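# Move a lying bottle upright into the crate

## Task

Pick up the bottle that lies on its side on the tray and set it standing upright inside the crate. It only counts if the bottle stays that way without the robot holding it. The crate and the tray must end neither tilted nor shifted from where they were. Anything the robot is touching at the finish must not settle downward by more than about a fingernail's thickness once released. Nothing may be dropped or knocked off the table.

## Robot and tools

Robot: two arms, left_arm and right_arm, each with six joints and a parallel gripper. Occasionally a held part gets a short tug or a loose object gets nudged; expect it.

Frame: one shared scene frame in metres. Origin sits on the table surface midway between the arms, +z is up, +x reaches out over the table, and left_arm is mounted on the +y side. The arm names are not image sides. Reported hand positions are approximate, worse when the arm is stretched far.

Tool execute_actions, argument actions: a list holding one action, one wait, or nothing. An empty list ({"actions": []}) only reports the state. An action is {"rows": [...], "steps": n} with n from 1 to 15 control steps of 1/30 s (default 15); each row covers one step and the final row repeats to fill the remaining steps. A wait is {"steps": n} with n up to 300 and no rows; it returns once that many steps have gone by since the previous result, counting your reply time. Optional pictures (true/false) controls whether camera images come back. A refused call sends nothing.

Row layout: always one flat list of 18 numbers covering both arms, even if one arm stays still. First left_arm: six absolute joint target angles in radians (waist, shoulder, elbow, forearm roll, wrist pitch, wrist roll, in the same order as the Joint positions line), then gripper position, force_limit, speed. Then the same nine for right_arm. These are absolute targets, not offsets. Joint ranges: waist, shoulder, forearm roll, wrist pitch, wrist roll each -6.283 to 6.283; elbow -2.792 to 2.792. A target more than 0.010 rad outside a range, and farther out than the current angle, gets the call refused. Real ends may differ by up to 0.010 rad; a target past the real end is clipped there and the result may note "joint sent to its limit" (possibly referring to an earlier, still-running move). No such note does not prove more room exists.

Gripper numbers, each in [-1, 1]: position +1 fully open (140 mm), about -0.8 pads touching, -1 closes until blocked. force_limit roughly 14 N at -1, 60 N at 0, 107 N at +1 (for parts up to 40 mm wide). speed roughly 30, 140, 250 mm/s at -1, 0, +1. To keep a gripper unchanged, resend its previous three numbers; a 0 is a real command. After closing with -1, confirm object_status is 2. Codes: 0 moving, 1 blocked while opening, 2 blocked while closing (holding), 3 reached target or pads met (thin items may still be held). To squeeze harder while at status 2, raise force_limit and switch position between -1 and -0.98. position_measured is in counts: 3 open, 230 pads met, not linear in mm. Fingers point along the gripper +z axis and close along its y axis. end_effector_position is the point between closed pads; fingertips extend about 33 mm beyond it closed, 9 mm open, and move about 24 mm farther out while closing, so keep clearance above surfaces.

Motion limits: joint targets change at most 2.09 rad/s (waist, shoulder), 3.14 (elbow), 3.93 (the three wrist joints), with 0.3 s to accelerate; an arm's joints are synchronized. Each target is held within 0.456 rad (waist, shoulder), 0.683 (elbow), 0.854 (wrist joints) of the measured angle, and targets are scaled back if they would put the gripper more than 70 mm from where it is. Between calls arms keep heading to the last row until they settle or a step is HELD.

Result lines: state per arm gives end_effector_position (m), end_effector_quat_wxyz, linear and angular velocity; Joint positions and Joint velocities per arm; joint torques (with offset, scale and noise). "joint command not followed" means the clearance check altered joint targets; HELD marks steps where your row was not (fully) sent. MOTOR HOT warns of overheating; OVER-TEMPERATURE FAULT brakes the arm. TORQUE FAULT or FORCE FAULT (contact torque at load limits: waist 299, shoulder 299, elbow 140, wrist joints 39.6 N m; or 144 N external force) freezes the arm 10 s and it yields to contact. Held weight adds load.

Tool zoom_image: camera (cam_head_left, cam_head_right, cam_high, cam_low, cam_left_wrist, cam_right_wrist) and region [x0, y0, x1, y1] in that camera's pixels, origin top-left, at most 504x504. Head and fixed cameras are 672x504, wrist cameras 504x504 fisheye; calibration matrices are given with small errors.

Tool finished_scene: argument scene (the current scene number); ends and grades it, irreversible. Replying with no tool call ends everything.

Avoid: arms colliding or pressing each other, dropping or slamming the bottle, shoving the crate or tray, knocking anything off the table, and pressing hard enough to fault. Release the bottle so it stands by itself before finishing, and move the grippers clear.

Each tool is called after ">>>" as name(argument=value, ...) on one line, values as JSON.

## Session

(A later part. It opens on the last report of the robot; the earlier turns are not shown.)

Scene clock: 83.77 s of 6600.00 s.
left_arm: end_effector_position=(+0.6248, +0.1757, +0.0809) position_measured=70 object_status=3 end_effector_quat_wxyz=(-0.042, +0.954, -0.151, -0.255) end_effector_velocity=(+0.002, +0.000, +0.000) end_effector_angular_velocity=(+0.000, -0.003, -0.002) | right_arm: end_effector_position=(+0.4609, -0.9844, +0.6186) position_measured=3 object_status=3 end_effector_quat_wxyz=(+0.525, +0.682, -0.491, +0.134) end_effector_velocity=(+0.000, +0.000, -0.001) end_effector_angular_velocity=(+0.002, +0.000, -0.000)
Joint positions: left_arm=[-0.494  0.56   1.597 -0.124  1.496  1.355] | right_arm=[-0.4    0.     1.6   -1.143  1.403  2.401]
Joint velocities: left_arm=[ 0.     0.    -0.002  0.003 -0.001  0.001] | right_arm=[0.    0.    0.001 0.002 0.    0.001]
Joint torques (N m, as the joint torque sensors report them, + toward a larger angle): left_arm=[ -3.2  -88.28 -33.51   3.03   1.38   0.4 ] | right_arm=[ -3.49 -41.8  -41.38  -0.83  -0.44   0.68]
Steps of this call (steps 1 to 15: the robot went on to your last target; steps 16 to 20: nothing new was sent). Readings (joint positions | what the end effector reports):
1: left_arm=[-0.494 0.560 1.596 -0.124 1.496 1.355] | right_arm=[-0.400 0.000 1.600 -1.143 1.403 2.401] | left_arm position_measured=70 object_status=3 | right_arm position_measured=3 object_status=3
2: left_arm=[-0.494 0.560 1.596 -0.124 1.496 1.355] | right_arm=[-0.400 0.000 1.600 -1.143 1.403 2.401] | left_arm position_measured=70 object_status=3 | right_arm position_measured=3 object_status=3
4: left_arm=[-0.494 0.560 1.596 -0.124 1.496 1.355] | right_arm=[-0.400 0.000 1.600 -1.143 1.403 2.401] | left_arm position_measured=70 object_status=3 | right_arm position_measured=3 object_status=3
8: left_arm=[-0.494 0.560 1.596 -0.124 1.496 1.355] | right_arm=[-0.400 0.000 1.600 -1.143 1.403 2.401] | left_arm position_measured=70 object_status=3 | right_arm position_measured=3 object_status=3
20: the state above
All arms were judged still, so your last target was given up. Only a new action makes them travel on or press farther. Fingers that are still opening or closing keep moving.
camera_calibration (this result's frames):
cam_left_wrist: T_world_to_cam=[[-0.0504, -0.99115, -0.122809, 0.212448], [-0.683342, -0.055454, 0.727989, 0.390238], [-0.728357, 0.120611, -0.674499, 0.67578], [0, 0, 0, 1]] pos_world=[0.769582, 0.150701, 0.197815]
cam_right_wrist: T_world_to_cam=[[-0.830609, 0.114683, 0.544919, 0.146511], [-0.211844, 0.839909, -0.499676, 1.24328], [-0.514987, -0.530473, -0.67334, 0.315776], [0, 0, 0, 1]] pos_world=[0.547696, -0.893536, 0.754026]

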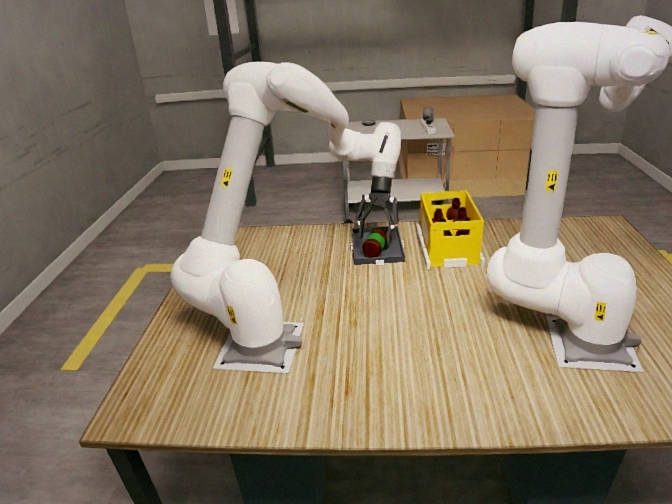

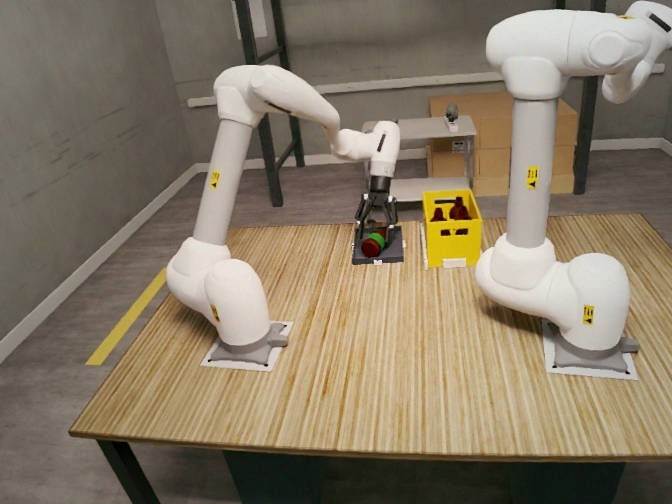

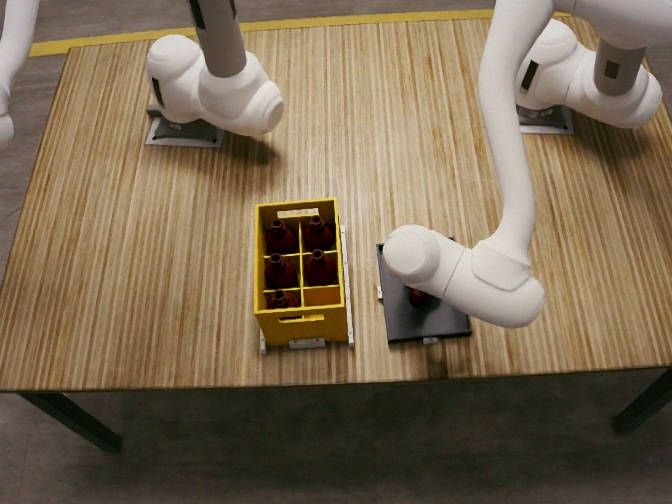

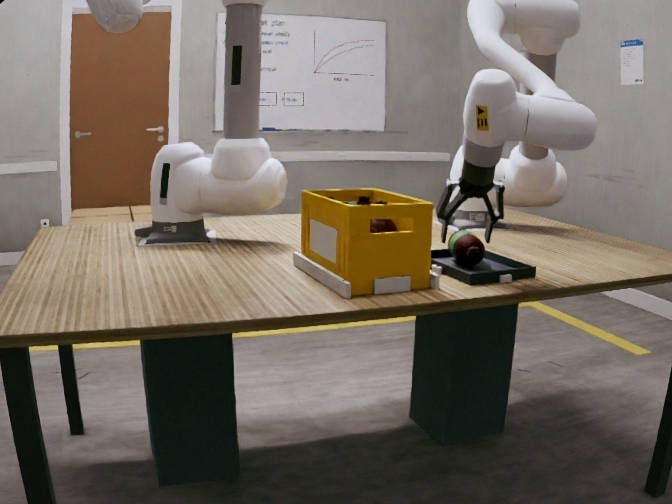

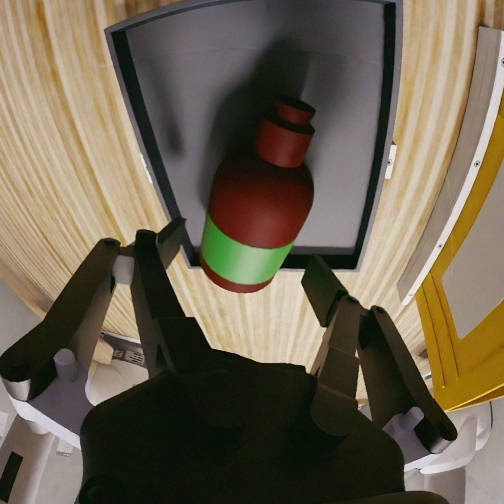

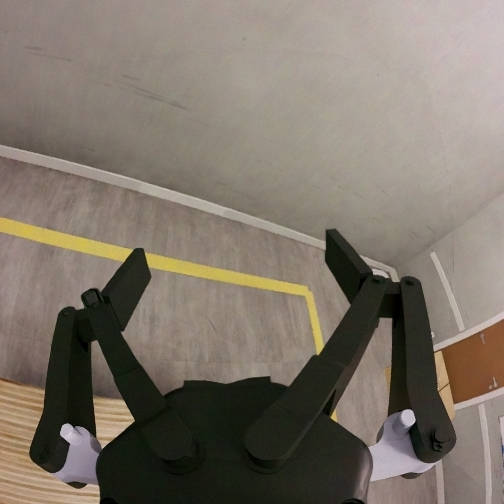

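>>> execute_actions(actions=[{"rows":[[-0.491,0.576,1.568,-0.1244,1.508,1.355,0.47,0,0,-0.4,0,1.6,-1.143,1.403,2.401,1,0,0]],"steps":10}], pictures=false)

>>> execute_actions(actions=[{"rows":[[-0.491,0.6039,1.5871,-0.1244,1.462,1.352,0.47,0,0,-0.4,0,1.6,-1.143,1.403,2.401,1,0,0]]}])

Scene clock: 91.83 s of 6600.00 s.
left_arm: end_effector_position=(+0.6361, +0.1706, +0.0813) position_measured=70 object_status=3 end_effector_quat_wxyz=(-0.042, +0.954, -0.150, -0.255) end_effector_velocity=(+0.001, -0.001, +0.000) end_effector_angular_velocity=(-0.002, -0.000, +0.002) | right_arm: end_effector_position=(+0.4609, -0.9844, +0.6186) position_measured=3 object_status=3 end_effector_quat_wxyz=(+0.525, +0.682, -0.491, +0.134) end_effector_velocity=(+0.000, -0.000, +0.001) end_effector_angular_velocity=(-0.002, -0.001, +0.000)
Joint positions: left_arm=[-0.491  0.576  1.568 -0.124  1.508  1.355] | right_arm=[-0.4    0.     1.6   -1.143  1.403  2.401]
Joint velocities: left_arm=[ 0.     0.001 -0.003 -0.002  0.    -0.   ] | right_arm=[ 0.     0.    -0.002 -0.001  0.    -0.   ]
Joint torques (N m, as the joint torque sensors report them, + toward a larger angle): left_arm=[ -0.77 -92.2  -33.33   3.2    1.39   0.41] | right_arm=[ -4.04 -42.58 -41.54  -0.72  -0.38   0.83]
Steps of this call (steps 1 to 90: nothing new was sent; then 4.73 s passed at rest; steps 91 to 100: all 10 steps of this action). Readings (joint positions | what the end effector reports):
91: left_arm=[-0.494 0.560 1.596 -0.124 1.496 1.355] | right_arm=[-0.400 0.000 1.600 -1.143 1.403 2.401] | left_arm position_measured=70 object_status=3 | right_arm position_measured=3 object_status=3
92: left_arm=[-0.494 0.562 1.593 -0.124 1.498 1.355] | right_arm=[-0.400 0.000 1.600 -1.143 1.403 2.401] | left_arm position_measured=70 object_status=3 | right_arm position_measured=3 object_status=3
94: left_arm=[-0.492 0.572 1.575 -0.124 1.505 1.355] | right_arm=[-0.400 0.000 1.600 -1.143 1.403 2.401] | left_arm position_measured=70 object_status=3 | right_arm position_measured=3 object_status=3
98: left_arm=[-0.491 0.576 1.569 -0.124 1.508 1.355] | right_arm=[-0.400 0.000 1.600 -1.143 1.403 2.401] | left_arm position_measured=70 object_status=3 | right_arm position_measured=3 object_status=3
100: the state above

Scene clock: 92.33 s of 6600.00 s.
left_arm: end_effector_position=(+0.6358, +0.1711, +0.0501) position_measured=70 object_status=3 end_effector_quat_wxyz=(-0.043, +0.955, -0.146, -0.255) end_effector_velocity=(-0.001, +0.001, -0.001) end_effector_angular_velocity=(+0.000, +0.002, +0.000) | right_arm: end_effector_position=(+0.4609, -0.9844, +0.6186) position_measured=3 object_status=3 end_effector_quat_wxyz=(+0.525, +0.682, -0.491, +0.134) end_effector_velocity=(+0.000, -0.000, +0.001) end_effector_angular_velocity=(-0.001, -0.001, -0.000)
Joint positions: left_arm=[-0.491  0.604  1.587 -0.124  1.462  1.352] | right_arm=[-0.4    0.     1.6   -1.143  1.403  2.401]
Joint velocities: left_arm=[ 0.001  0.     0.002 -0.001 -0.     0.001] | right_arm=[ 0.     0.    -0.001 -0.     0.     0.   ]
Joint torques (N m, as the joint torque sensors report them, + toward a larger angle): left_arm=[ -3.34 -90.85 -33.37   3.07   1.31   0.52] | right_arm=[ -3.55 -42.41 -41.82  -0.98  -0.47   0.89]
Steps of this call (steps 1 to 15: all 15 steps of this action). Readings (joint positions | what the end effector reports):
1: left_arm=[-0.491 0.576 1.568 -0.124 1.508 1.355] | right_arm=[-0.400 0.000 1.600 -1.143 1.403 2.401] | left_arm position_measured=70 object_status=3 | right_arm position_measured=3 object_status=3
2: left_arm=[-0.491 0.579 1.570 -0.124 1.503 1.355] | right_arm=[-0.400 0.000 1.600 -1.143 1.403 2.401] | left_arm position_measured=70 object_status=3 | right_arm position_measured=3 object_status=3
4: left_arm=[-0.491 0.596 1.582 -0.124 1.476 1.353] | right_arm=[-0.400 0.000 1.600 -1.143 1.403 2.401] | left_arm position_measured=70 object_status=3 | right_arm position_measured=3 object_status=3
8: left_arm=[-0.491 0.603 1.587 -0.124 1.463 1.352] | right_arm=[-0.400 0.000 1.600 -1.143 1.403 2.401] | left_arm position_measured=70 object_status=3 | right_arm position_measured=3 object_status=3
15: the state above
camera_calibration (this result's frames):
cam_left_wrist: T_world_to_cam=[[-0.0412644, -0.991084, -0.12669, 0.199042], [-0.683647, -0.0644628, 0.726961, 0.421715], [-0.728646, 0.116608, -0.674891, 0.664473], [0, 0, 0, 1]] pos_world=[0.780683, 0.146969, 0.167093]
cam_right_wrist: T_world_to_cam=[[-0.830609, 0.114683, 0.54492, 0.146511], [-0.211845, 0.839909, -0.499675, 1.24328], [-0.514987, -0.530473, -0.67334, 0.315776], [0, 0, 0, 1]] pos_world=[0.547696, -0.893536, 0.754026]

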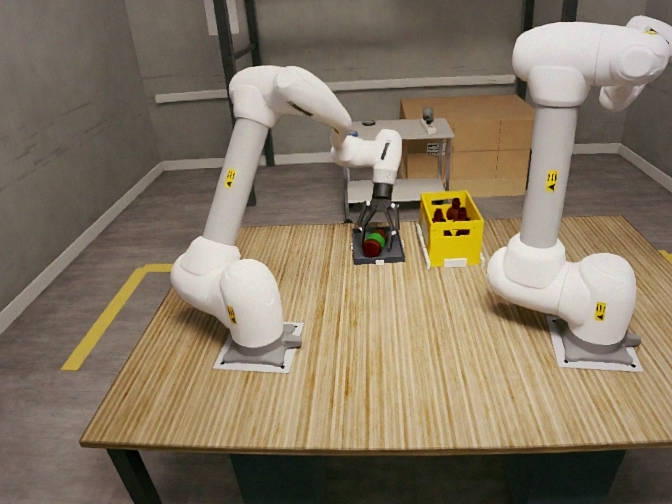

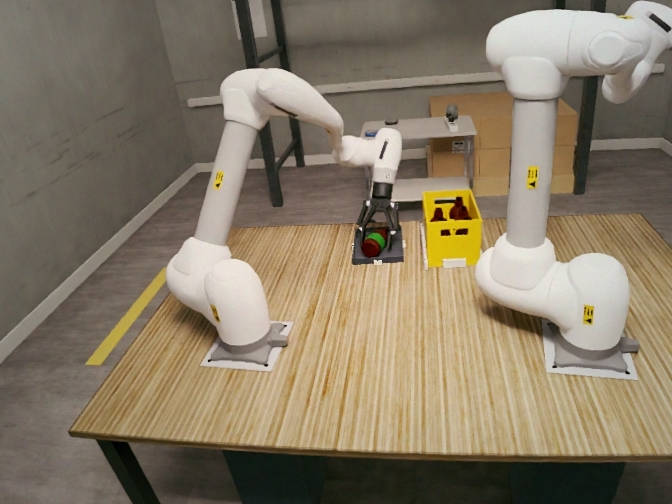

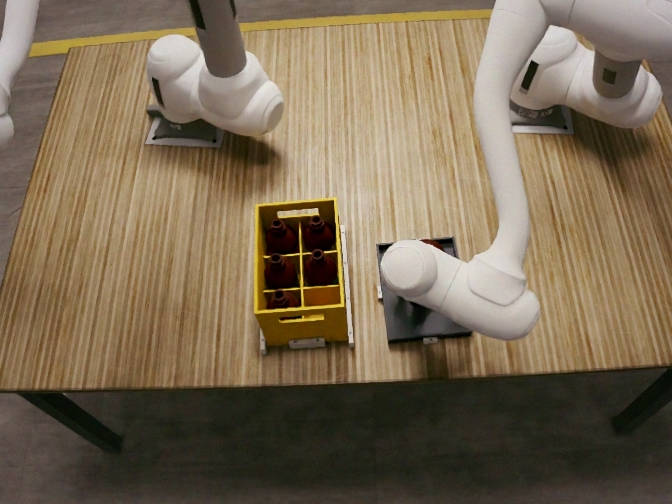

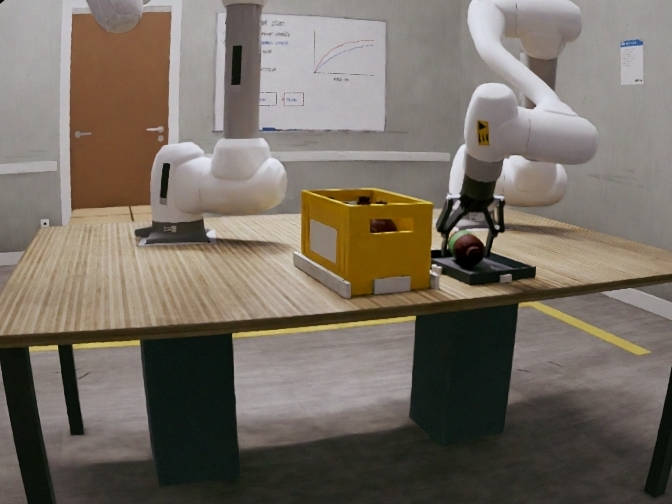

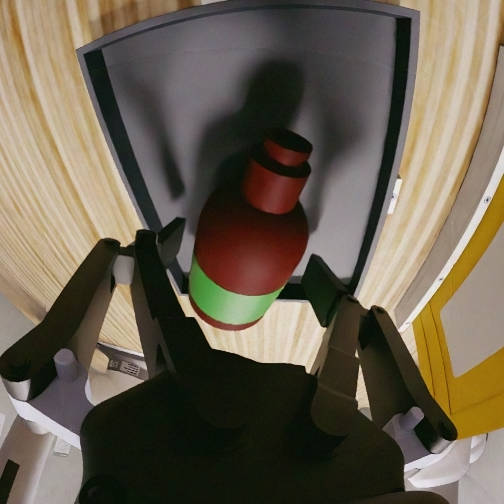

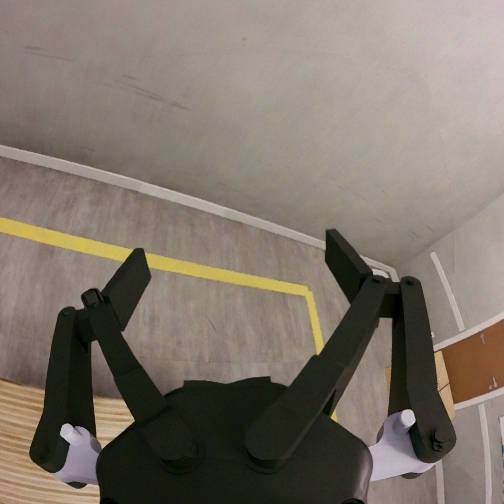

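>>> execute_actions(actions=[{"rows":[[-0.491,0.6039,1.5871,-0.1244,1.462,1.352,-1,0.3,-0.5,-0.4,0,1.6,-1.143,1.403,2.401,1,0,0]]}], pictures=false)

>>> execute_actions(actions=[{"steps":20}], pictures=false)

Scene clock: 97.40 s of 6600.00 s.
left_arm: end_effector_position=(+0.6358, +0.1711, +0.0500) position_measured=123 object_status=0 end_effector_quat_wxyz=(-0.043, +0.955, -0.146, -0.255) end_effector_velocity=(+0.001, +0.000, +0.001) end_effector_angular_velocity=(-0.001, -0.003, -0.002) | right_arm: end_effector_position=(+0.4609, -0.9844, +0.6186) position_measured=3 object_status=3 end_effector_quat_wxyz=(+0.525, +0.682, -0.491, +0.134) end_effector_velocity=(-0.000, -0.000, +0.001) end_effector_angular_velocity=(-0.002, -0.000, +0.000)
Joint positions: left_arm=[-0.491  0.604  1.587 -0.124  1.462  1.352] | right_arm=[-0.4    0.     1.6   -1.143  1.403  2.401]
Joint velocities: left_arm=[-0.    -0.001 -0.     0.002 -0.001  0.001] | right_arm=[ 0.    -0.001 -0.001 -0.002 -0.     0.   ]
Joint torques (N m, as the joint torque sensors report them, + toward a larger angle): left_arm=[ -4.62 -84.61 -28.94   2.95   0.82   0.45] | right_arm=[ -2.91 -42.37 -41.51  -0.85  -0.41   0.8 ]
Steps of this call (steps 1 to 15: the robot went on to your last target; steps 16 to 90: nothing new was sent; then 1.57 s passed at rest; steps 91 to 105: all 15 steps of this action). Readings (joint positions | what the end effector reports):
91: left_arm=[-0.491 0.604 1.587 -0.124 1.462 1.352] | right_arm=[-0.400 0.000 1.600 -1.143 1.403 2.401] | left_arm position_measured=70 object_status=0 | right_arm position_measured=3 object_status=3
92: left_arm=[-0.491 0.604 1.587 -0.124 1.462 1.352] | right_arm=[-0.400 0.000 1.600 -1.143 1.403 2.401] | left_arm position_measured=71 object_status=0 | right_arm position_measured=3 object_status=3
94: left_arm=[-0.491 0.604 1.587 -0.124 1.462 1.352] | right_arm=[-0.400 0.000 1.600 -1.143 1.403 2.401] | left_arm position_measured=81 object_status=0 | right_arm position_measured=3 object_status=3
98: left_arm=[-0.491 0.604 1.587 -0.124 1.462 1.352] | right_arm=[-0.400 0.000 1.600 -1.143 1.403 2.401] | left_arm position_measured=99 object_status=0 | right_arm position_measured=3 object_status=3
105: the state above

Scene clock: 98.07 s of 6600.00 s.
left_arm: end_effector_position=(+0.6358, +0.1711, +0.0500) position_measured=123 object_status=2 end_effector_quat_wxyz=(-0.043, +0.955, -0.146, -0.255) end_effector_velocity=(-0.000, -0.000, -0.000) end_effector_angular_velocity=(+0.000, +0.001, -0.000) | right_arm: end_effector_position=(+0.4609, -0.9844, +0.6186) position_measured=3 object_status=3 end_effector_quat_wxyz=(+0.525, +0.682, -0.491, +0.134) end_effector_velocity=(+0.000, -0.000, -0.001) end_effector_angular_velocity=(+0.001, +0.002, +0.000)
Joint positions: left_arm=[-0.491  0.604  1.587 -0.124  1.462  1.352] | right_arm=[-0.4    0.     1.6   -1.143  1.403  2.401]
Joint velocities: left_arm=[-0.     0.001 -0.    -0.     0.001  0.   ] | right_arm=[-0.     0.001  0.001 -0.001 -0.    -0.   ]
Joint torques (N m, as the joint torque sensors report them, + toward a larger angle): left_arm=[ -5.19 -85.62 -28.87   2.9    0.79   0.5 ] | right_arm=[ -3.19 -42.01 -41.87  -0.96  -0.51   0.69]
Steps of this call (steps 1 to 15: the robot went on to your last target; steps 16 to 20: nothing new was sent). Readings (joint positions | what the end effector reports):
1: left_arm=[-0.491 0.604 1.587 -0.124 1.462 1.352] | right_arm=[-0.400 0.000 1.600 -1.143 1.403 2.401] | left_arm position_measured=123 object_status=0 | right_arm position_measured=3 object_status=3
2: left_arm=[-0.491 0.604 1.587 -0.124 1.462 1.352] | right_arm=[-0.400 0.000 1.600 -1.143 1.403 2.401] | left_arm position_measured=123 object_status=0 | right_arm position_measured=3 object_status=3
4: left_arm=[-0.491 0.604 1.587 -0.124 1.462 1.352] | right_arm=[-0.400 0.000 1.600 -1.143 1.403 2.401] | left_arm position_measured=123 object_status=2 | right_arm position_measured=3 object_status=3
8: left_arm=[-0.491 0.604 1.587 -0.124 1.462 1.352] | right_arm=[-0.400 0.000 1.600 -1.143 1.403 2.401] | left_arm position_measured=123 object_status=2 | right_arm position_measured=3 object_status=3
20: the state above
All arms were judged still, so your last target was given up. Only a new action makes them travel on or press farther. Fingers that are still opening or closing keep moving.

Lift, then via.

>>> execute_actions(actions=[{"rows":[[-0.491,0.50,1.505,-0.1244,1.646,1.38,-1,0.3,-0.5,-0.4,0,1.6,-1.143,1.403,2.401,1,0,0]]}], pictures=false)

>>> execute_actions(actions=[{"rows":[[-0.4,0.35,1.45,-0.1,1.6,1.45,-1,0.3,-0.5,-0.4,0,1.6,-1.143,1.403,2.401,1,0,0]]}], pictures=false)

>>> execute_actions(actions=[{"rows":[[-0.2,0.2,1.9,0,-0.009,1.571,-1,0.3,-0.5,-0.4,0,1.6,-1.143,1.403,2.401,1,0,0]]}], pictures=false)

>>> execute_actions(actions=[{"steps":75}], pictures=false)

>>> execute_actions(actions=[{"rows":[[0,0.045,2.482,0,-0.436,1.571,-1,0.3,-0.5,-0.4,0,1.6,-1.143,1.403,2.401,1,0,0]]}], pictures=false)

>>> execute_actions(actions=[{"steps":50}])

Scene clock: 108.07 s of 6600.00 s.
left_arm: end_effector_position=(+0.6337, +0.1723, +0.1731) position_measured=123 object_status=2 end_effector_quat_wxyz=(-0.036, +0.951, -0.170, -0.256) end_effector_velocity=(-0.000, -0.000, +0.006) end_effector_angular_velocity=(-0.003, -0.002, -0.002) | right_arm: end_effector_position=(+0.4609, -0.9844, +0.6186) position_measured=3 object_status=3 end_effector_quat_wxyz=(+0.525, +0.682, -0.491, +0.134) end_effector_velocity=(+0.000, -0.000, +0.001) end_effector_angular_velocity=(-0.001, -0.003, +0.000)
Joint positions: left_arm=[-0.491  0.5    1.505 -0.124  1.646  1.38 ] | right_arm=[-0.4    0.     1.6   -1.143  1.403  2.401]
Joint velocities: left_arm=[-0.    -0.006 -0.003 -0.     0.006  0.001] | right_arm=[-0.     0.    -0.003  0.001 -0.    -0.   ]
Joint torques (N m, as the joint torque sensors report them, + toward a larger angle): left_arm=[ -3.11 -89.91 -39.22   3.17   2.16   0.62] | right_arm=[ -3.49 -42.19 -41.38  -0.91  -0.5    0.79]
Steps of this call (steps 1 to 90: nothing new was sent; then 6.50 s passed at rest; steps 91 to 105: all 15 steps of this action). Readings (joint positions | what the end effector reports):
91: left_arm=[-0.491 0.604 1.587 -0.124 1.462 1.352] | right_arm=[-0.400 0.000 1.600 -1.143 1.403 2.401] | left_arm position_measured=123 object_status=2 | right_arm position_measured=3 object_status=3
92: left_arm=[-0.491 0.601 1.585 -0.124 1.467 1.353] | right_arm=[-0.400 0.000 1.600 -1.143 1.403 2.401] | left_arm position_measured=123 object_status=2 | right_arm position_measured=3 object_status=3
94: left_arm=[-0.491 0.575 1.565 -0.124 1.514 1.360] | right_arm=[-0.400 0.000 1.600 -1.143 1.403 2.401] | left_arm position_measured=123 object_status=2 | right_arm position_measured=3 object_status=3
98: left_arm=[-0.491 0.520 1.521 -0.124 1.610 1.374] | right_arm=[-0.400 0.000 1.600 -1.143 1.403 2.401] | left_arm position_measured=123 object_status=2 | right_arm position_measured=3 object_status=3
105: the state above

Scene clock: 108.57 s of 6600.00 s.
left_arm: end_effector_position=(+0.6927, +0.2161, +0.2873) position_measured=123 object_status=2 end_effector_quat_wxyz=(+0.009, +0.975, -0.171, -0.138) end_effector_velocity=(+0.003, +0.002, +0.010) end_effector_angular_velocity=(-0.007, -0.017, -0.000) | right_arm: end_effector_position=(+0.4609, -0.9844, +0.6186) position_measured=3 object_status=3 end_effector_quat_wxyz=(+0.525, +0.682, -0.491, +0.134) end_effector_velocity=(-0.000, +0.000, -0.001) end_effector_angular_velocity=(+0.002, +0.000, +0.000)
Joint positions: left_arm=[-0.4    0.351  1.45  -0.1    1.6    1.45 ] | right_arm=[-0.4    0.     1.6   -1.143  1.403  2.401]
Joint velocities: left_arm=[ 0.004 -0.011 -0.006  0.002 -0.001  0.004] | right_arm=[-0.    -0.     0.002  0.001 -0.    -0.   ]
Joint torques (N m, as the joint torque sensors report them, + toward a larger angle): left_arm=[ -4.99 -76.91 -42.98   3.45   1.15   0.57] | right_arm=[ -3.28 -42.6  -41.88  -0.89  -0.46   0.81]
Steps of this call (steps 1 to 15: all 15 steps of this action). Readings (joint positions | what the end effector reports):
1: left_arm=[-0.491 0.500 1.505 -0.124 1.646 1.380] | right_arm=[-0.400 0.000 1.600 -1.143 1.403 2.401] | left_arm position_measured=123 object_status=2 | right_arm position_measured=3 object_status=3
2: left_arm=[-0.489 0.497 1.504 -0.124 1.644 1.381] | right_arm=[-0.400 0.000 1.600 -1.143 1.403 2.401] | left_arm position_measured=123 object_status=2 | right_arm position_measured=3 object_status=3
4: left_arm=[-0.472 0.470 1.494 -0.119 1.634 1.394] | right_arm=[-0.400 0.000 1.600 -1.143 1.403 2.401] | left_arm position_measured=123 object_status=2 | right_arm position_measured=3 object_status=3
8: left_arm=[-0.429 0.399 1.468 -0.108 1.614 1.427] | right_arm=[-0.400 0.000 1.600 -1.143 1.403 2.401] | left_arm position_measured=123 object_status=2 | right_arm position_measured=3 object_status=3
15: the state above

Scene clock: 109.07 s of 6600.00 s.
left_arm: end_effector_position=(+0.8079, +0.2844, +0.2059) position_measured=123 object_status=2 end_effector_quat_wxyz=(+0.041, +0.982, -0.143, +0.115) end_effector_velocity=(+0.372, +0.070, -0.013) end_effector_angular_velocity=(-0.388, -1.476, +0.111) | right_arm: end_effector_position=(+0.4609, -0.9844, +0.6186) position_measured=3 object_status=3 end_effector_quat_wxyz=(+0.525, +0.682, -0.491, +0.134) end_effector_velocity=(+0.000, -0.000, -0.000) end_effector_angular_velocity=(-0.001, +0.001, -0.000)
Joint positions: left_arm=[-0.279  0.259  1.722 -0.04   0.917  1.523] | right_arm=[-0.4    0.     1.6   -1.143  1.403  2.401]
Joint velocities: left_arm=[ 0.205 -0.152  0.459  0.102 -1.823  0.123] | right_arm=[-0.     0.001 -0.    -0.001  0.     0.   ]
Joint torques (N m, as the joint torque sensors report them, + toward a larger angle): left_arm=[ -6.51 -66.41 -44.09   3.65  -0.99   0.72] | right_arm=[ -4.38 -42.77 -41.43  -0.79  -0.41   0.85]
Steps of this call (steps 1 to 15: all 15 steps of this action). Readings (joint positions | what the end effector reports):
1: left_arm=[-0.400 0.351 1.450 -0.100 1.600 1.450] | right_arm=[-0.400 0.000 1.600 -1.143 1.403 2.401] | left_arm position_measured=123 object_status=2 | right_arm position_measured=3 object_status=3
2: left_arm=[-0.399 0.349 1.453 -0.099 1.594 1.451] | right_arm=[-0.400 0.000 1.600 -1.143 1.403 2.401] | left_arm position_measured=123 object_status=2 | right_arm position_measured=3 object_status=3
4: left_arm=[-0.387 0.340 1.481 -0.093 1.542 1.458] | right_arm=[-0.400 0.000 1.600 -1.143 1.403 2.401] | left_arm position_measured=123 object_status=2 | right_arm position_measured=3 object_status=3
8: left_arm=[-0.341 0.306 1.584 -0.070 1.332 1.486] | right_arm=[-0.400 0.000 1.600 -1.143 1.403 2.401] | left_arm position_measured=123 object_status=2 | right_arm position_measured=3 object_status=3
15: the state above

Scene clock: 111.57 s of 6600.00 s.
left_arm: end_effector_position=(+0.9647, +0.3124, +0.3126) position_measured=123 object_status=2 end_effector_quat_wxyz=(+0.069, +0.857, -0.120, +0.497) end_effector_velocity=(-0.000, -0.000, -0.001) end_effector_angular_velocity=(+0.001, +0.001, -0.001) | right_arm: end_effector_position=(+0.4609, -0.9844, +0.6186) position_measured=3 object_status=3 end_effector_quat_wxyz=(+0.525, +0.682, -0.491, +0.134) end_effector_velocity=(-0.000, +0.000, -0.002) end_effector_angular_velocity=(+0.002, +0.001, -0.000)
Joint positions: left_arm=[-0.2    0.2    1.9    0.    -0.009  1.571] | right_arm=[-0.4    0.     1.6   -1.143  1.403  2.401]
Joint velocities: left_arm=[-0.     0.001  0.001  0.    -0.     0.001] | right_arm=[-0.     0.     0.002  0.001  0.     0.   ]
Joint torques (N m, as the joint torque sensors report them, + toward a larger angle): left_arm=[ -4.   -61.32 -40.68   3.44  -2.68   0.55] | right_arm=[ -3.57 -42.22 -41.63  -0.88  -0.55   0.86]
Steps of this call (steps 1 to 45: the robot went on to your last target; steps 46 to 75: nothing new was sent). Readings (joint positions | what the end effector reports):
1: left_arm=[-0.272 0.254 1.737 -0.036 0.855 1.527] | right_arm=[-0.400 0.000 1.600 -1.143 1.403 2.401] | left_arm position_measured=123 object_status=2 | right_arm position_measured=3 object_status=3
2: left_arm=[-0.267 0.250 1.751 -0.033 0.794 1.531] | right_arm=[-0.400 0.000 1.600 -1.143 1.403 2.401] | left_arm position_measured=123 object_status=2 | right_arm position_measured=3 object_status=3
4: left_arm=[-0.256 0.242 1.774 -0.028 0.675 1.537] | right_arm=[-0.400 0.000 1.600 -1.143 1.403 2.401] | left_arm position_measured=123 object_status=2 | right_arm position_measured=3 object_status=3
8: left_arm=[-0.237 0.228 1.817 -0.018 0.440 1.549] | right_arm=[-0.400 0.000 1.600 -1.143 1.403 2.401] | left_arm position_measured=123 object_status=2 | right_arm position_measured=3 object_status=3
75: the state above
All arms were judged still, so your last target was given up. Only a new action makes them travel on or press farther. Fingers that are still opening or closing keep moving.

Scene clock: 112.07 s of 6600.00 s.
left_arm: end_effector_position=(+0.8477, +0.4356, +0.2125) position_measured=123 object_status=2 end_effector_quat_wxyz=(+0.041, +0.862, -0.071, +0.500) end_effector_velocity=(-0.312, +0.250, -0.207) end_effector_angular_velocity=(-0.001, +0.001, +0.260) | right_arm: end_effector_position=(+0.4609, -0.9844, +0.6186) position_measured=3 object_status=3 end_effector_quat_wxyz=(+0.525, +0.682, -0.491, +0.134) end_effector_velocity=(+0.000, -0.001, +0.001) end_effector_angular_velocity=(-0.003, +0.003, +0.000)
Joint positions: left_arm=[-0.085  0.111  2.234  0.    -0.254  1.571] | right_arm=[-0.4    0.     1.6   -1.143  1.403  2.401]
Joint velocities: left_arm=[ 0.259 -0.201  0.752 -0.    -0.55  -0.001] | right_arm=[ 0.     0.001 -0.001 -0.004  0.    -0.   ]
Joint torques (N m, as the joint torque sensors report them, + toward a larger angle): left_arm=[ -5.1  -46.4  -35.3    3.05  -2.73   0.54] | right_arm=[ -4.02 -42.69 -41.47  -0.89  -0.43   0.81]
Steps of this call (steps 1 to 15: all 15 steps of this action). Readings (joint positions | what the end effector reports):
1: left_arm=[-0.200 0.200 1.900 0.000 -0.009 1.571] | right_arm=[-0.400 0.000 1.600 -1.143 1.403 2.401] | left_arm position_measured=123 object_status=2 | right_arm position_measured=3 object_status=3
2: left_arm=[-0.199 0.199 1.904 0.000 -0.013 1.571] | right_arm=[-0.400 0.000 1.600 -1.143 1.403 2.401] | left_arm position_measured=123 object_status=2 | right_arm position_measured=3 object_status=3
4: left_arm=[-0.184 0.188 1.946 0.000 -0.043 1.571] | right_arm=[-0.400 0.000 1.600 -1.143 1.403 2.401] | left_arm position_measured=123 object_status=2 | right_arm position_measured=3 object_status=3
8: left_arm=[-0.147 0.159 2.055 0.000 -0.123 1.571] | right_arm=[-0.400 0.000 1.600 -1.143 1.403 2.401] | left_arm position_measured=123 object_status=2 | right_arm position_measured=3 object_status=3
15: the state above

Scene clock: 113.73 s of 6600.00 s.
left_arm: end_effector_position=(+0.7347, +0.5091, +0.1499) position_measured=123 object_status=2 end_effector_quat_wxyz=(+0.019, +0.865, -0.034, +0.501) end_effector_velocity=(-0.001, -0.000, -0.000) end_effector_angular_velocity=(+0.001, +0.001, -0.001) | right_arm: end_effector_position=(+0.4609, -0.9844, +0.6186) position_measured=3 object_status=3 end_effector_quat_wxyz=(+0.525, +0.682, -0.491, +0.134) end_effector_velocity=(-0.000, -0.000, +0.000) end_effector_angular_velocity=(-0.000, +0.000, +0.000)
Joint positions: left_arm=[-0.     0.045  2.482  0.    -0.436  1.571] | right_arm=[-0.4    0.     1.6   -1.143  1.403  2.401]
Joint velocities: left_arm=[-0.    -0.001  0.001 -0.     0.001  0.001] | right_arm=[-0. -0.  0. -0. -0. -0.]
Joint torques (N m, as the joint torque sensors report them, + toward a larger angle): left_arm=[ -3.83 -33.11 -28.13   2.3   -2.88   0.56] | right_arm=[ -3.56 -41.86 -41.51  -0.88  -0.43   0.76]
Steps of this call (steps 1 to 30: the robot went on to your last target; steps 31 to 50: nothing new was sent). Readings (joint positions | what the end effector reports):
1: left_arm=[-0.076 0.104 2.259 0.000 -0.273 1.571] | right_arm=[-0.400 0.000 1.600 -1.143 1.403 2.401] | left_arm position_measured=123 object_status=2 | right_arm position_measured=3 object_status=3
2: left_arm=[-0.068 0.097 2.285 0.000 -0.291 1.571] | right_arm=[-0.400 0.000 1.600 -1.143 1.403 2.401] | left_arm position_measured=123 object_status=2 | right_arm position_measured=3 object_status=3
4: left_arm=[-0.050 0.084 2.336 0.000 -0.329 1.571] | right_arm=[-0.400 0.000 1.600 -1.143 1.403 2.401] | left_arm position_measured=123 object_status=2 | right_arm position_measured=3 object_status=3
8: left_arm=[-0.016 0.057 2.436 -0.000 -0.402 1.571] | right_arm=[-0.400 0.000 1.600 -1.143 1.403 2.401] | left_arm position_measured=123 object_status=2 | right_arm position_measured=3 object_status=3
50: the state above
All arms were judged still, so your last target was given up. Only a new action makes them travel on or press farther. Fingers that are still opening or closing keep moving.
camera_calibration (this result's frames):
cam_left_wrist: T_world_to_cam=[[0.0434533, -0.964758, 0.259525, 0.417268], [-0.744772, -0.204426, -0.635236, 0.758905], [0.665903, -0.165684, -0.727408, -0.10856], [0, 0, 0, 1]] pos_world=[0.61937, 0.539717, 0.294825]
cam_right_wrist: T_world_to_cam=[[-0.830608, 0.114682, 0.544921, 0.146509], [-0.211846, 0.839909, -0.499674, 1.24328], [-0.514988, -0.530473, -0.67334, 0.315776], [0, 0, 0, 1]] pos_world=[0.547696, -0.893536, 0.754025]

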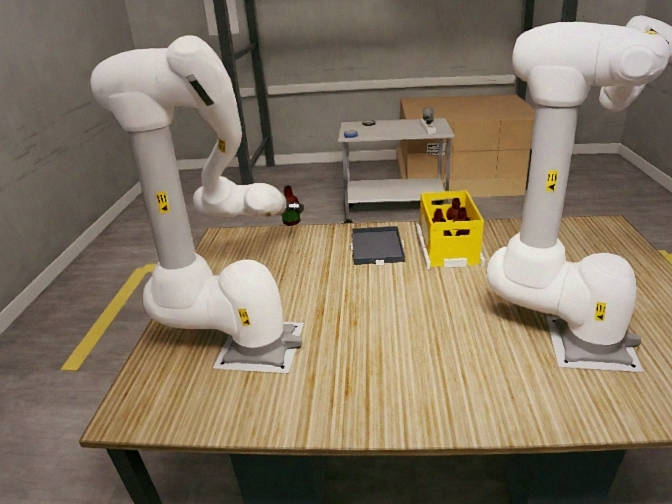

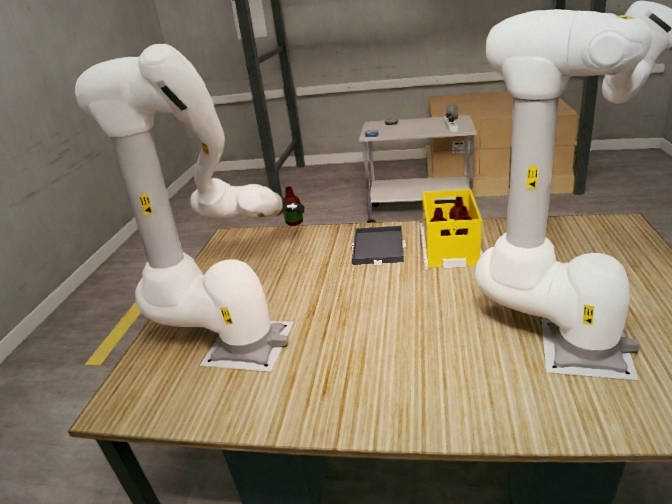

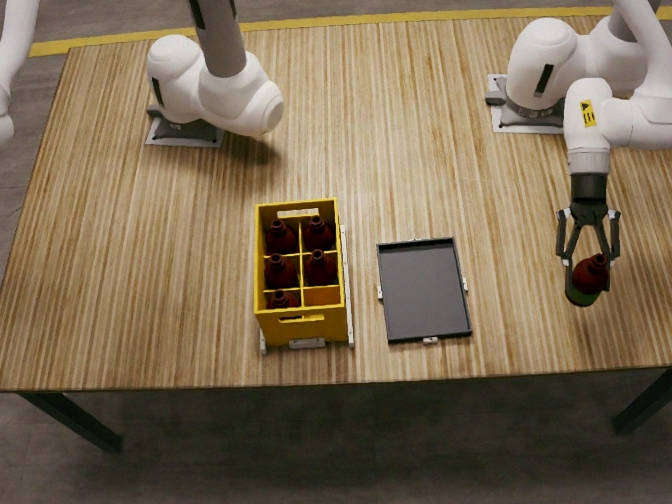

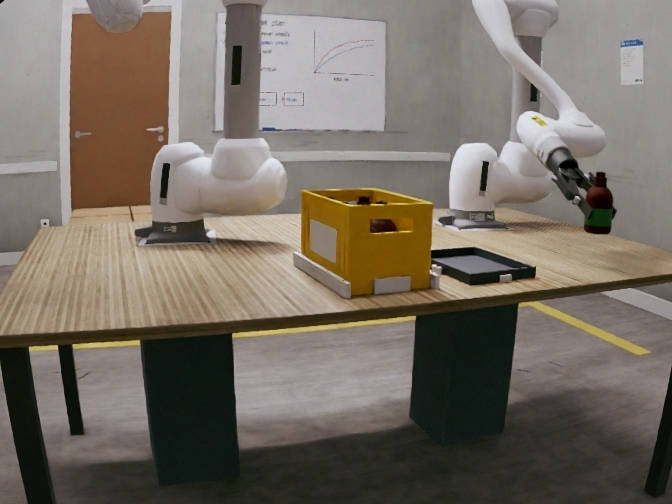

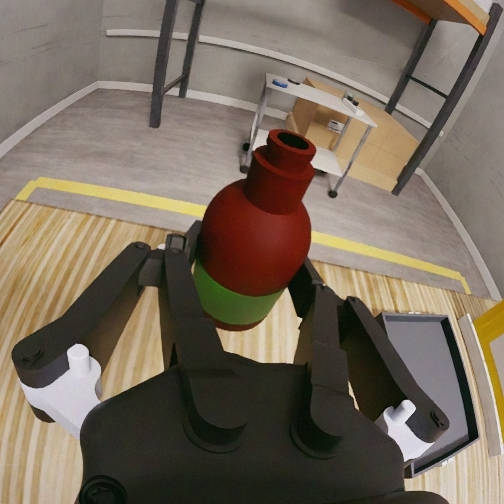

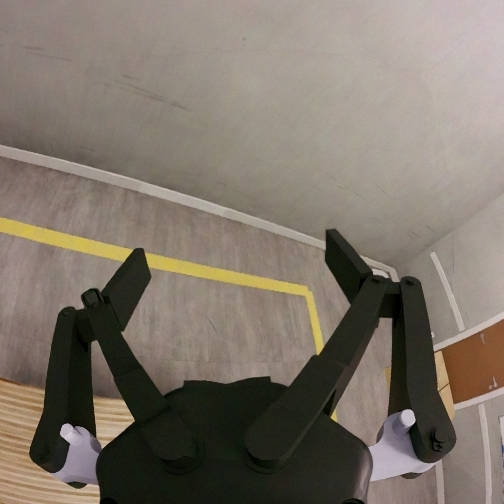

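>>> execute_actions(actions=[{"rows":[[0,0.211,2.526,0,-0.646,1.571,-1,0.3,-0.5,-0.4,0,1.6,-1.143,1.403,2.401,1,0,0]]}], pictures=false)

>>> execute_actions(actions=[{"steps":15}], pictures=false)

>>> execute_actions(actions=[{"rows":[[0,0.236,2.5303,0,-0.675,1.571,-1,0.3,-0.5,-0.4,0,1.6,-1.143,1.403,2.401,1,0,0]]}])

>>> zoom_image(camera="cam_low", region=[520,160,672,280])

Scene clock: 121.67 s of 6600.00 s.
left_arm: end_effector_position=(+0.7345, +0.5092, +0.0798) position_measured=123 object_status=2 end_effector_quat_wxyz=(+0.019, +0.864, -0.034, +0.501) end_effector_velocity=(+0.001, +0.000, -0.001) end_effector_angular_velocity=(-0.000, +0.000, +0.001) | right_arm: end_effector_position=(+0.4609, -0.9844, +0.6186) position_measured=3 object_status=3 end_effector_quat_wxyz=(+0.525, +0.682, -0.491, +0.134) end_effector_velocity=(+0.000, -0.000, +0.001) end_effector_angular_velocity=(-0.001, -0.002, -0.000)
Joint positions: left_arm=[ 0.     0.211  2.526  0.    -0.646  1.571] | right_arm=[-0.4    0.     1.6   -1.143  1.403  2.401]
Joint velocities: left_arm=[ 0.     0.004 -0.001 -0.001 -0.003 -0.   ] | right_arm=[-0.     0.    -0.002  0.    -0.     0.001]
Joint torques (N m, as the joint torque sensors report them, + toward a larger angle): left_arm=[ -4.87 -41.91 -20.65   1.47  -3.06   0.58] | right_arm=[ -3.92 -42.43 -41.65  -0.91  -0.31   0.82]
Steps of this call (steps 1 to 90: nothing new was sent; then 4.43 s passed at rest; steps 91 to 105: all 15 steps of this action). Readings (joint positions | what the end effector reports):
91: left_arm=[0.000 0.045 2.482 0.000 -0.436 1.571] | right_arm=[-0.400 0.000 1.600 -1.143 1.403 2.401] | left_arm position_measured=123 object_status=2 | right_arm position_measured=3 object_status=3
92: left_arm=[0.000 0.048 2.483 0.000 -0.440 1.571] | right_arm=[-0.400 0.000 1.600 -1.143 1.403 2.401] | left_arm position_measured=123 object_status=2 | right_arm position_measured=3 object_status=3
94: left_arm=[0.000 0.075 2.490 0.000 -0.475 1.571] | right_arm=[-0.400 0.000 1.600 -1.143 1.403 2.401] | left_arm position_measured=123 object_status=2 | right_arm position_measured=3 object_status=3
98: left_arm=[0.000 0.185 2.519 0.000 -0.612 1.571] | right_arm=[-0.400 0.000 1.600 -1.143 1.403 2.401] | left_arm position_measured=123 object_status=2 | right_arm position_measured=3 object_status=3
105: the state above

Scene clock: 122.17 s of 6600.00 s.
left_arm: end_effector_position=(+0.7344, +0.5092, +0.0796) position_measured=123 object_status=2 end_effector_quat_wxyz=(+0.019, +0.865, -0.034, +0.501) end_effector_velocity=(-0.001, +0.001, -0.001) end_effector_angular_velocity=(+0.001, +0.000, +0.001) | right_arm: end_effector_position=(+0.4609, -0.9844, +0.6186) position_measured=3 object_status=3 end_effector_quat_wxyz=(+0.525, +0.682, -0.491, +0.134) end_effector_velocity=(+0.000, +0.000, +0.000) end_effector_angular_velocity=(-0.000, -0.000, +0.000)
Joint positions: left_arm=[ 0.     0.211  2.526  0.    -0.646  1.571] | right_arm=[-0.4    0.     1.6   -1.143  1.403  2.401]
Joint velocities: left_arm=[ 0.001  0.001  0.001 -0.    -0.001  0.001] | right_arm=[-0. -0. -0.  0.  0. -0.]
Joint torques (N m, as the joint torque sensors report them, + toward a larger angle): left_arm=[ -4.93 -42.08 -20.13   1.29  -2.62   0.47] | right_arm=[ -4.17 -42.47 -41.25  -0.87  -0.46   0.82]
Steps of this call (steps 1 to 15: the robot went on to your last target). Readings (joint positions | what the end effector reports):
1: left_arm=[0.000 0.211 2.526 0.000 -0.646 1.571] | right_arm=[-0.400 0.000 1.600 -1.143 1.403 2.401] | left_arm position_measured=123 object_status=2 | right_arm position_measured=3 object_status=3
2: left_arm=[0.000 0.211 2.526 0.000 -0.646 1.571] | right_arm=[-0.400 0.000 1.600 -1.143 1.403 2.401] | left_arm position_measured=123 object_status=2 | right_arm position_measured=3 object_status=3
4: left_arm=[0.000 0.211 2.526 0.000 -0.646 1.571] | right_arm=[-0.400 0.000 1.600 -1.143 1.403 2.401] | left_arm position_measured=123 object_status=2 | right_arm position_measured=3 object_status=3
8: left_arm=[0.000 0.211 2.526 0.000 -0.646 1.571] | right_arm=[-0.400 0.000 1.600 -1.143 1.403 2.401] | left_arm position_measured=123 object_status=2 | right_arm position_measured=3 object_status=3
15: the state above
All arms were judged still, so your last target was given up. Only a new action makes them travel on or press farther. Fingers that are still opening or closing keep moving.

Scene clock: 122.67 s of 6600.00 s.
left_arm: end_effector_position=(+0.7343, +0.5092, +0.0699) position_measured=123 object_status=2 end_effector_quat_wxyz=(+0.019, +0.865, -0.034, +0.501) end_effector_velocity=(-0.000, +0.000, -0.001) end_effector_angular_velocity=(-0.000, +0.001, +0.001) | right_arm: end_effector_position=(+0.4609, -0.9844, +0.6186) position_measured=3 object_status=3 end_effector_quat_wxyz=(+0.525, +0.682, -0.491, +0.134) end_effector_velocity=(+0.000, -0.000, +0.000) end_effector_angular_velocity=(-0.001, +0.000, -0.000)
Joint positions: left_arm=[ 0.     0.236  2.53  -0.    -0.675  1.571] | right_arm=[-0.4    0.     1.6   -1.143  1.403  2.401]
Joint velocities: left_arm=[ 0.001  0.001  0.     0.001  0.    -0.001] | right_arm=[-0.     0.    -0.    -0.001 -0.     0.001]
Joint torques (N m, as the joint torque sensors report them, + toward a larger angle): left_arm=[ -4.9  -44.6  -19.05   1.44  -2.94   0.47] | right_arm=[ -3.35 -42.12 -41.76  -0.83  -0.4    0.8 ]
Steps of this call (steps 1 to 15: all 15 steps of this action). Readings (joint positions | what the end effector reports):
1: left_arm=[0.000 0.211 2.526 0.000 -0.646 1.571] | right_arm=[-0.400 0.000 1.600 -1.143 1.403 2.401] | left_arm position_measured=123 object_status=2 | right_arm position_measured=3 object_status=3
2: left_arm=[0.000 0.214 2.526 0.000 -0.650 1.571] | right_arm=[-0.400 0.000 1.600 -1.143 1.403 2.401] | left_arm position_measured=123 object_status=2 | right_arm position_measured=3 object_status=3
4: left_arm=[0.000 0.229 2.529 -0.000 -0.667 1.571] | right_arm=[-0.400 0.000 1.600 -1.143 1.403 2.401] | left_arm position_measured=123 object_status=2 | right_arm position_measured=3 object_status=3
8: left_arm=[0.000 0.236 2.530 -0.000 -0.674 1.571] | right_arm=[-0.400 0.000 1.600 -1.143 1.403 2.401] | left_arm position_measured=123 object_status=2 | right_arm position_measured=3 object_status=3
15: the state above
camera_calibration (this result's frames):
cam_left_wrist: T_world_to_cam=[[0.0436158, -0.964758, 0.259499, 0.438013], [-0.744936, -0.204486, -0.635025, 0.707924], [0.665709, -0.165613, -0.727602, -0.166365], [0, 0, 0, 1]] pos_world=[0.619004, 0.539785, 0.214838]
cam_right_wrist: T_world_to_cam=[[-0.830608, 0.114682, 0.544921, 0.146509], [-0.211846, 0.839909, -0.499674, 1.24328], [-0.514988, -0.530473, -0.67334, 0.315776], [0, 0, 0, 1]] pos_world=[0.547696, -0.893536, 0.754025]

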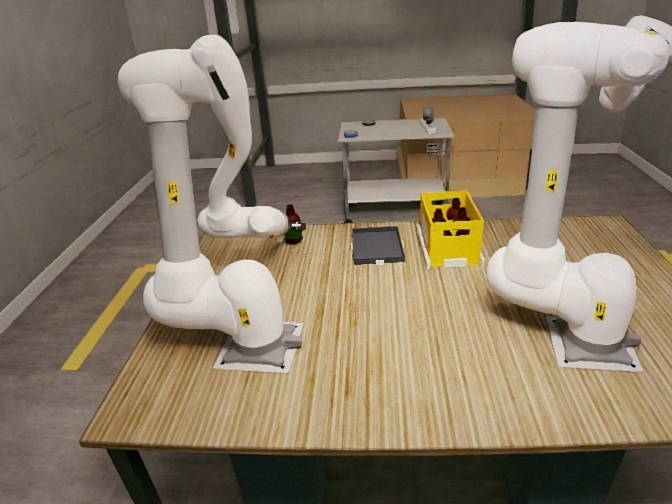

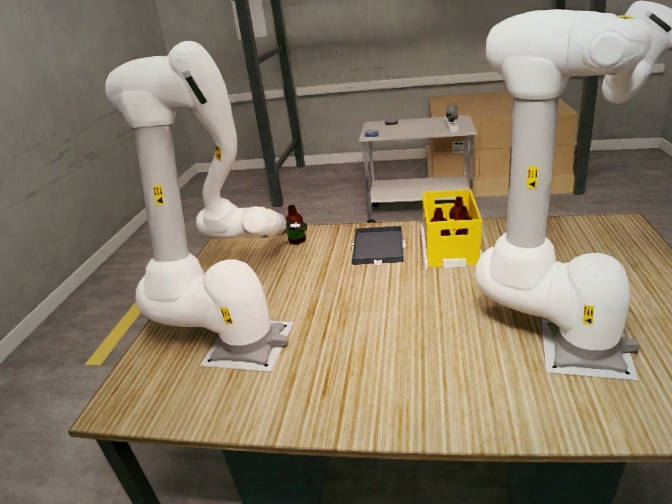

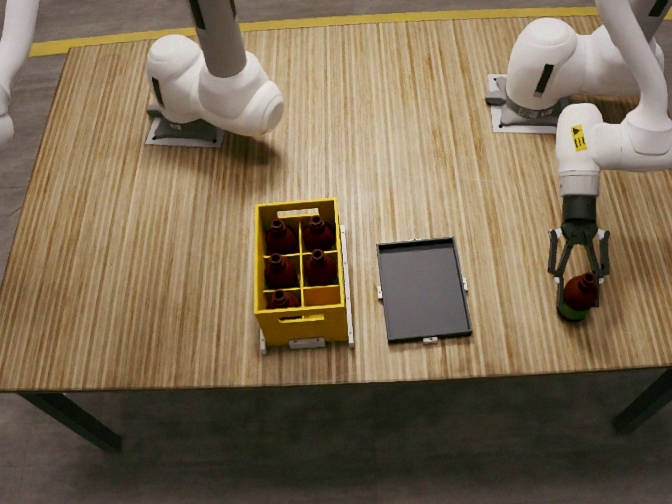

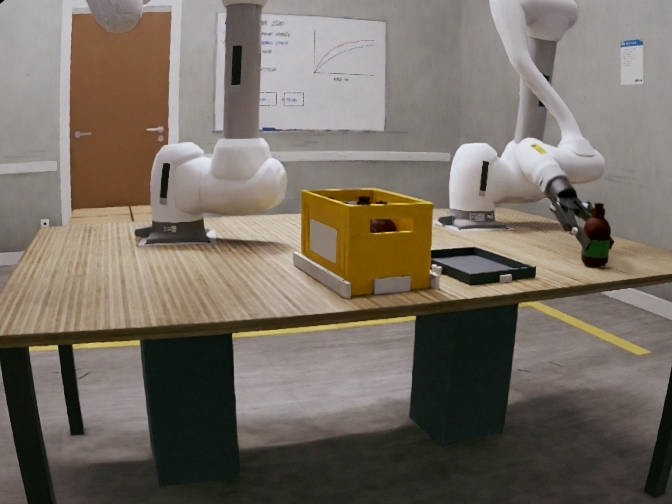

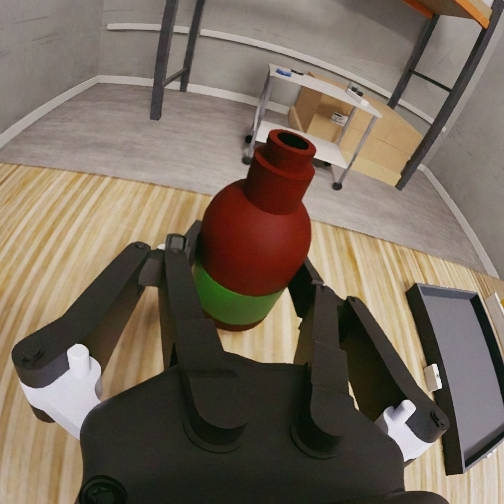

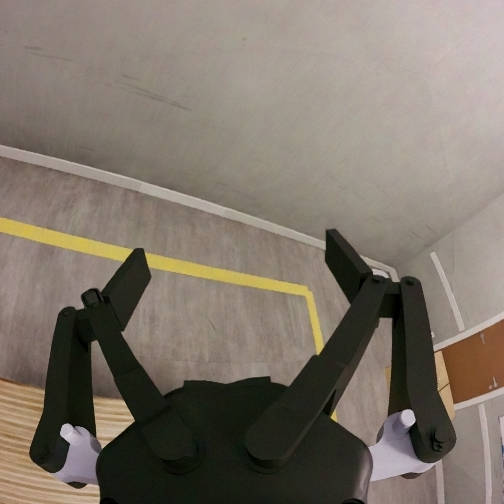

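Region (520, 160, 672, 280) of cam_low's 672x504 image, scaled by 3.316, with more detail than that image has; it fills the top 398 rows of this view, and the rest is white.

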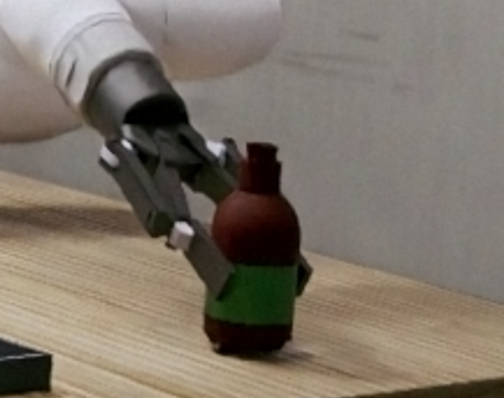

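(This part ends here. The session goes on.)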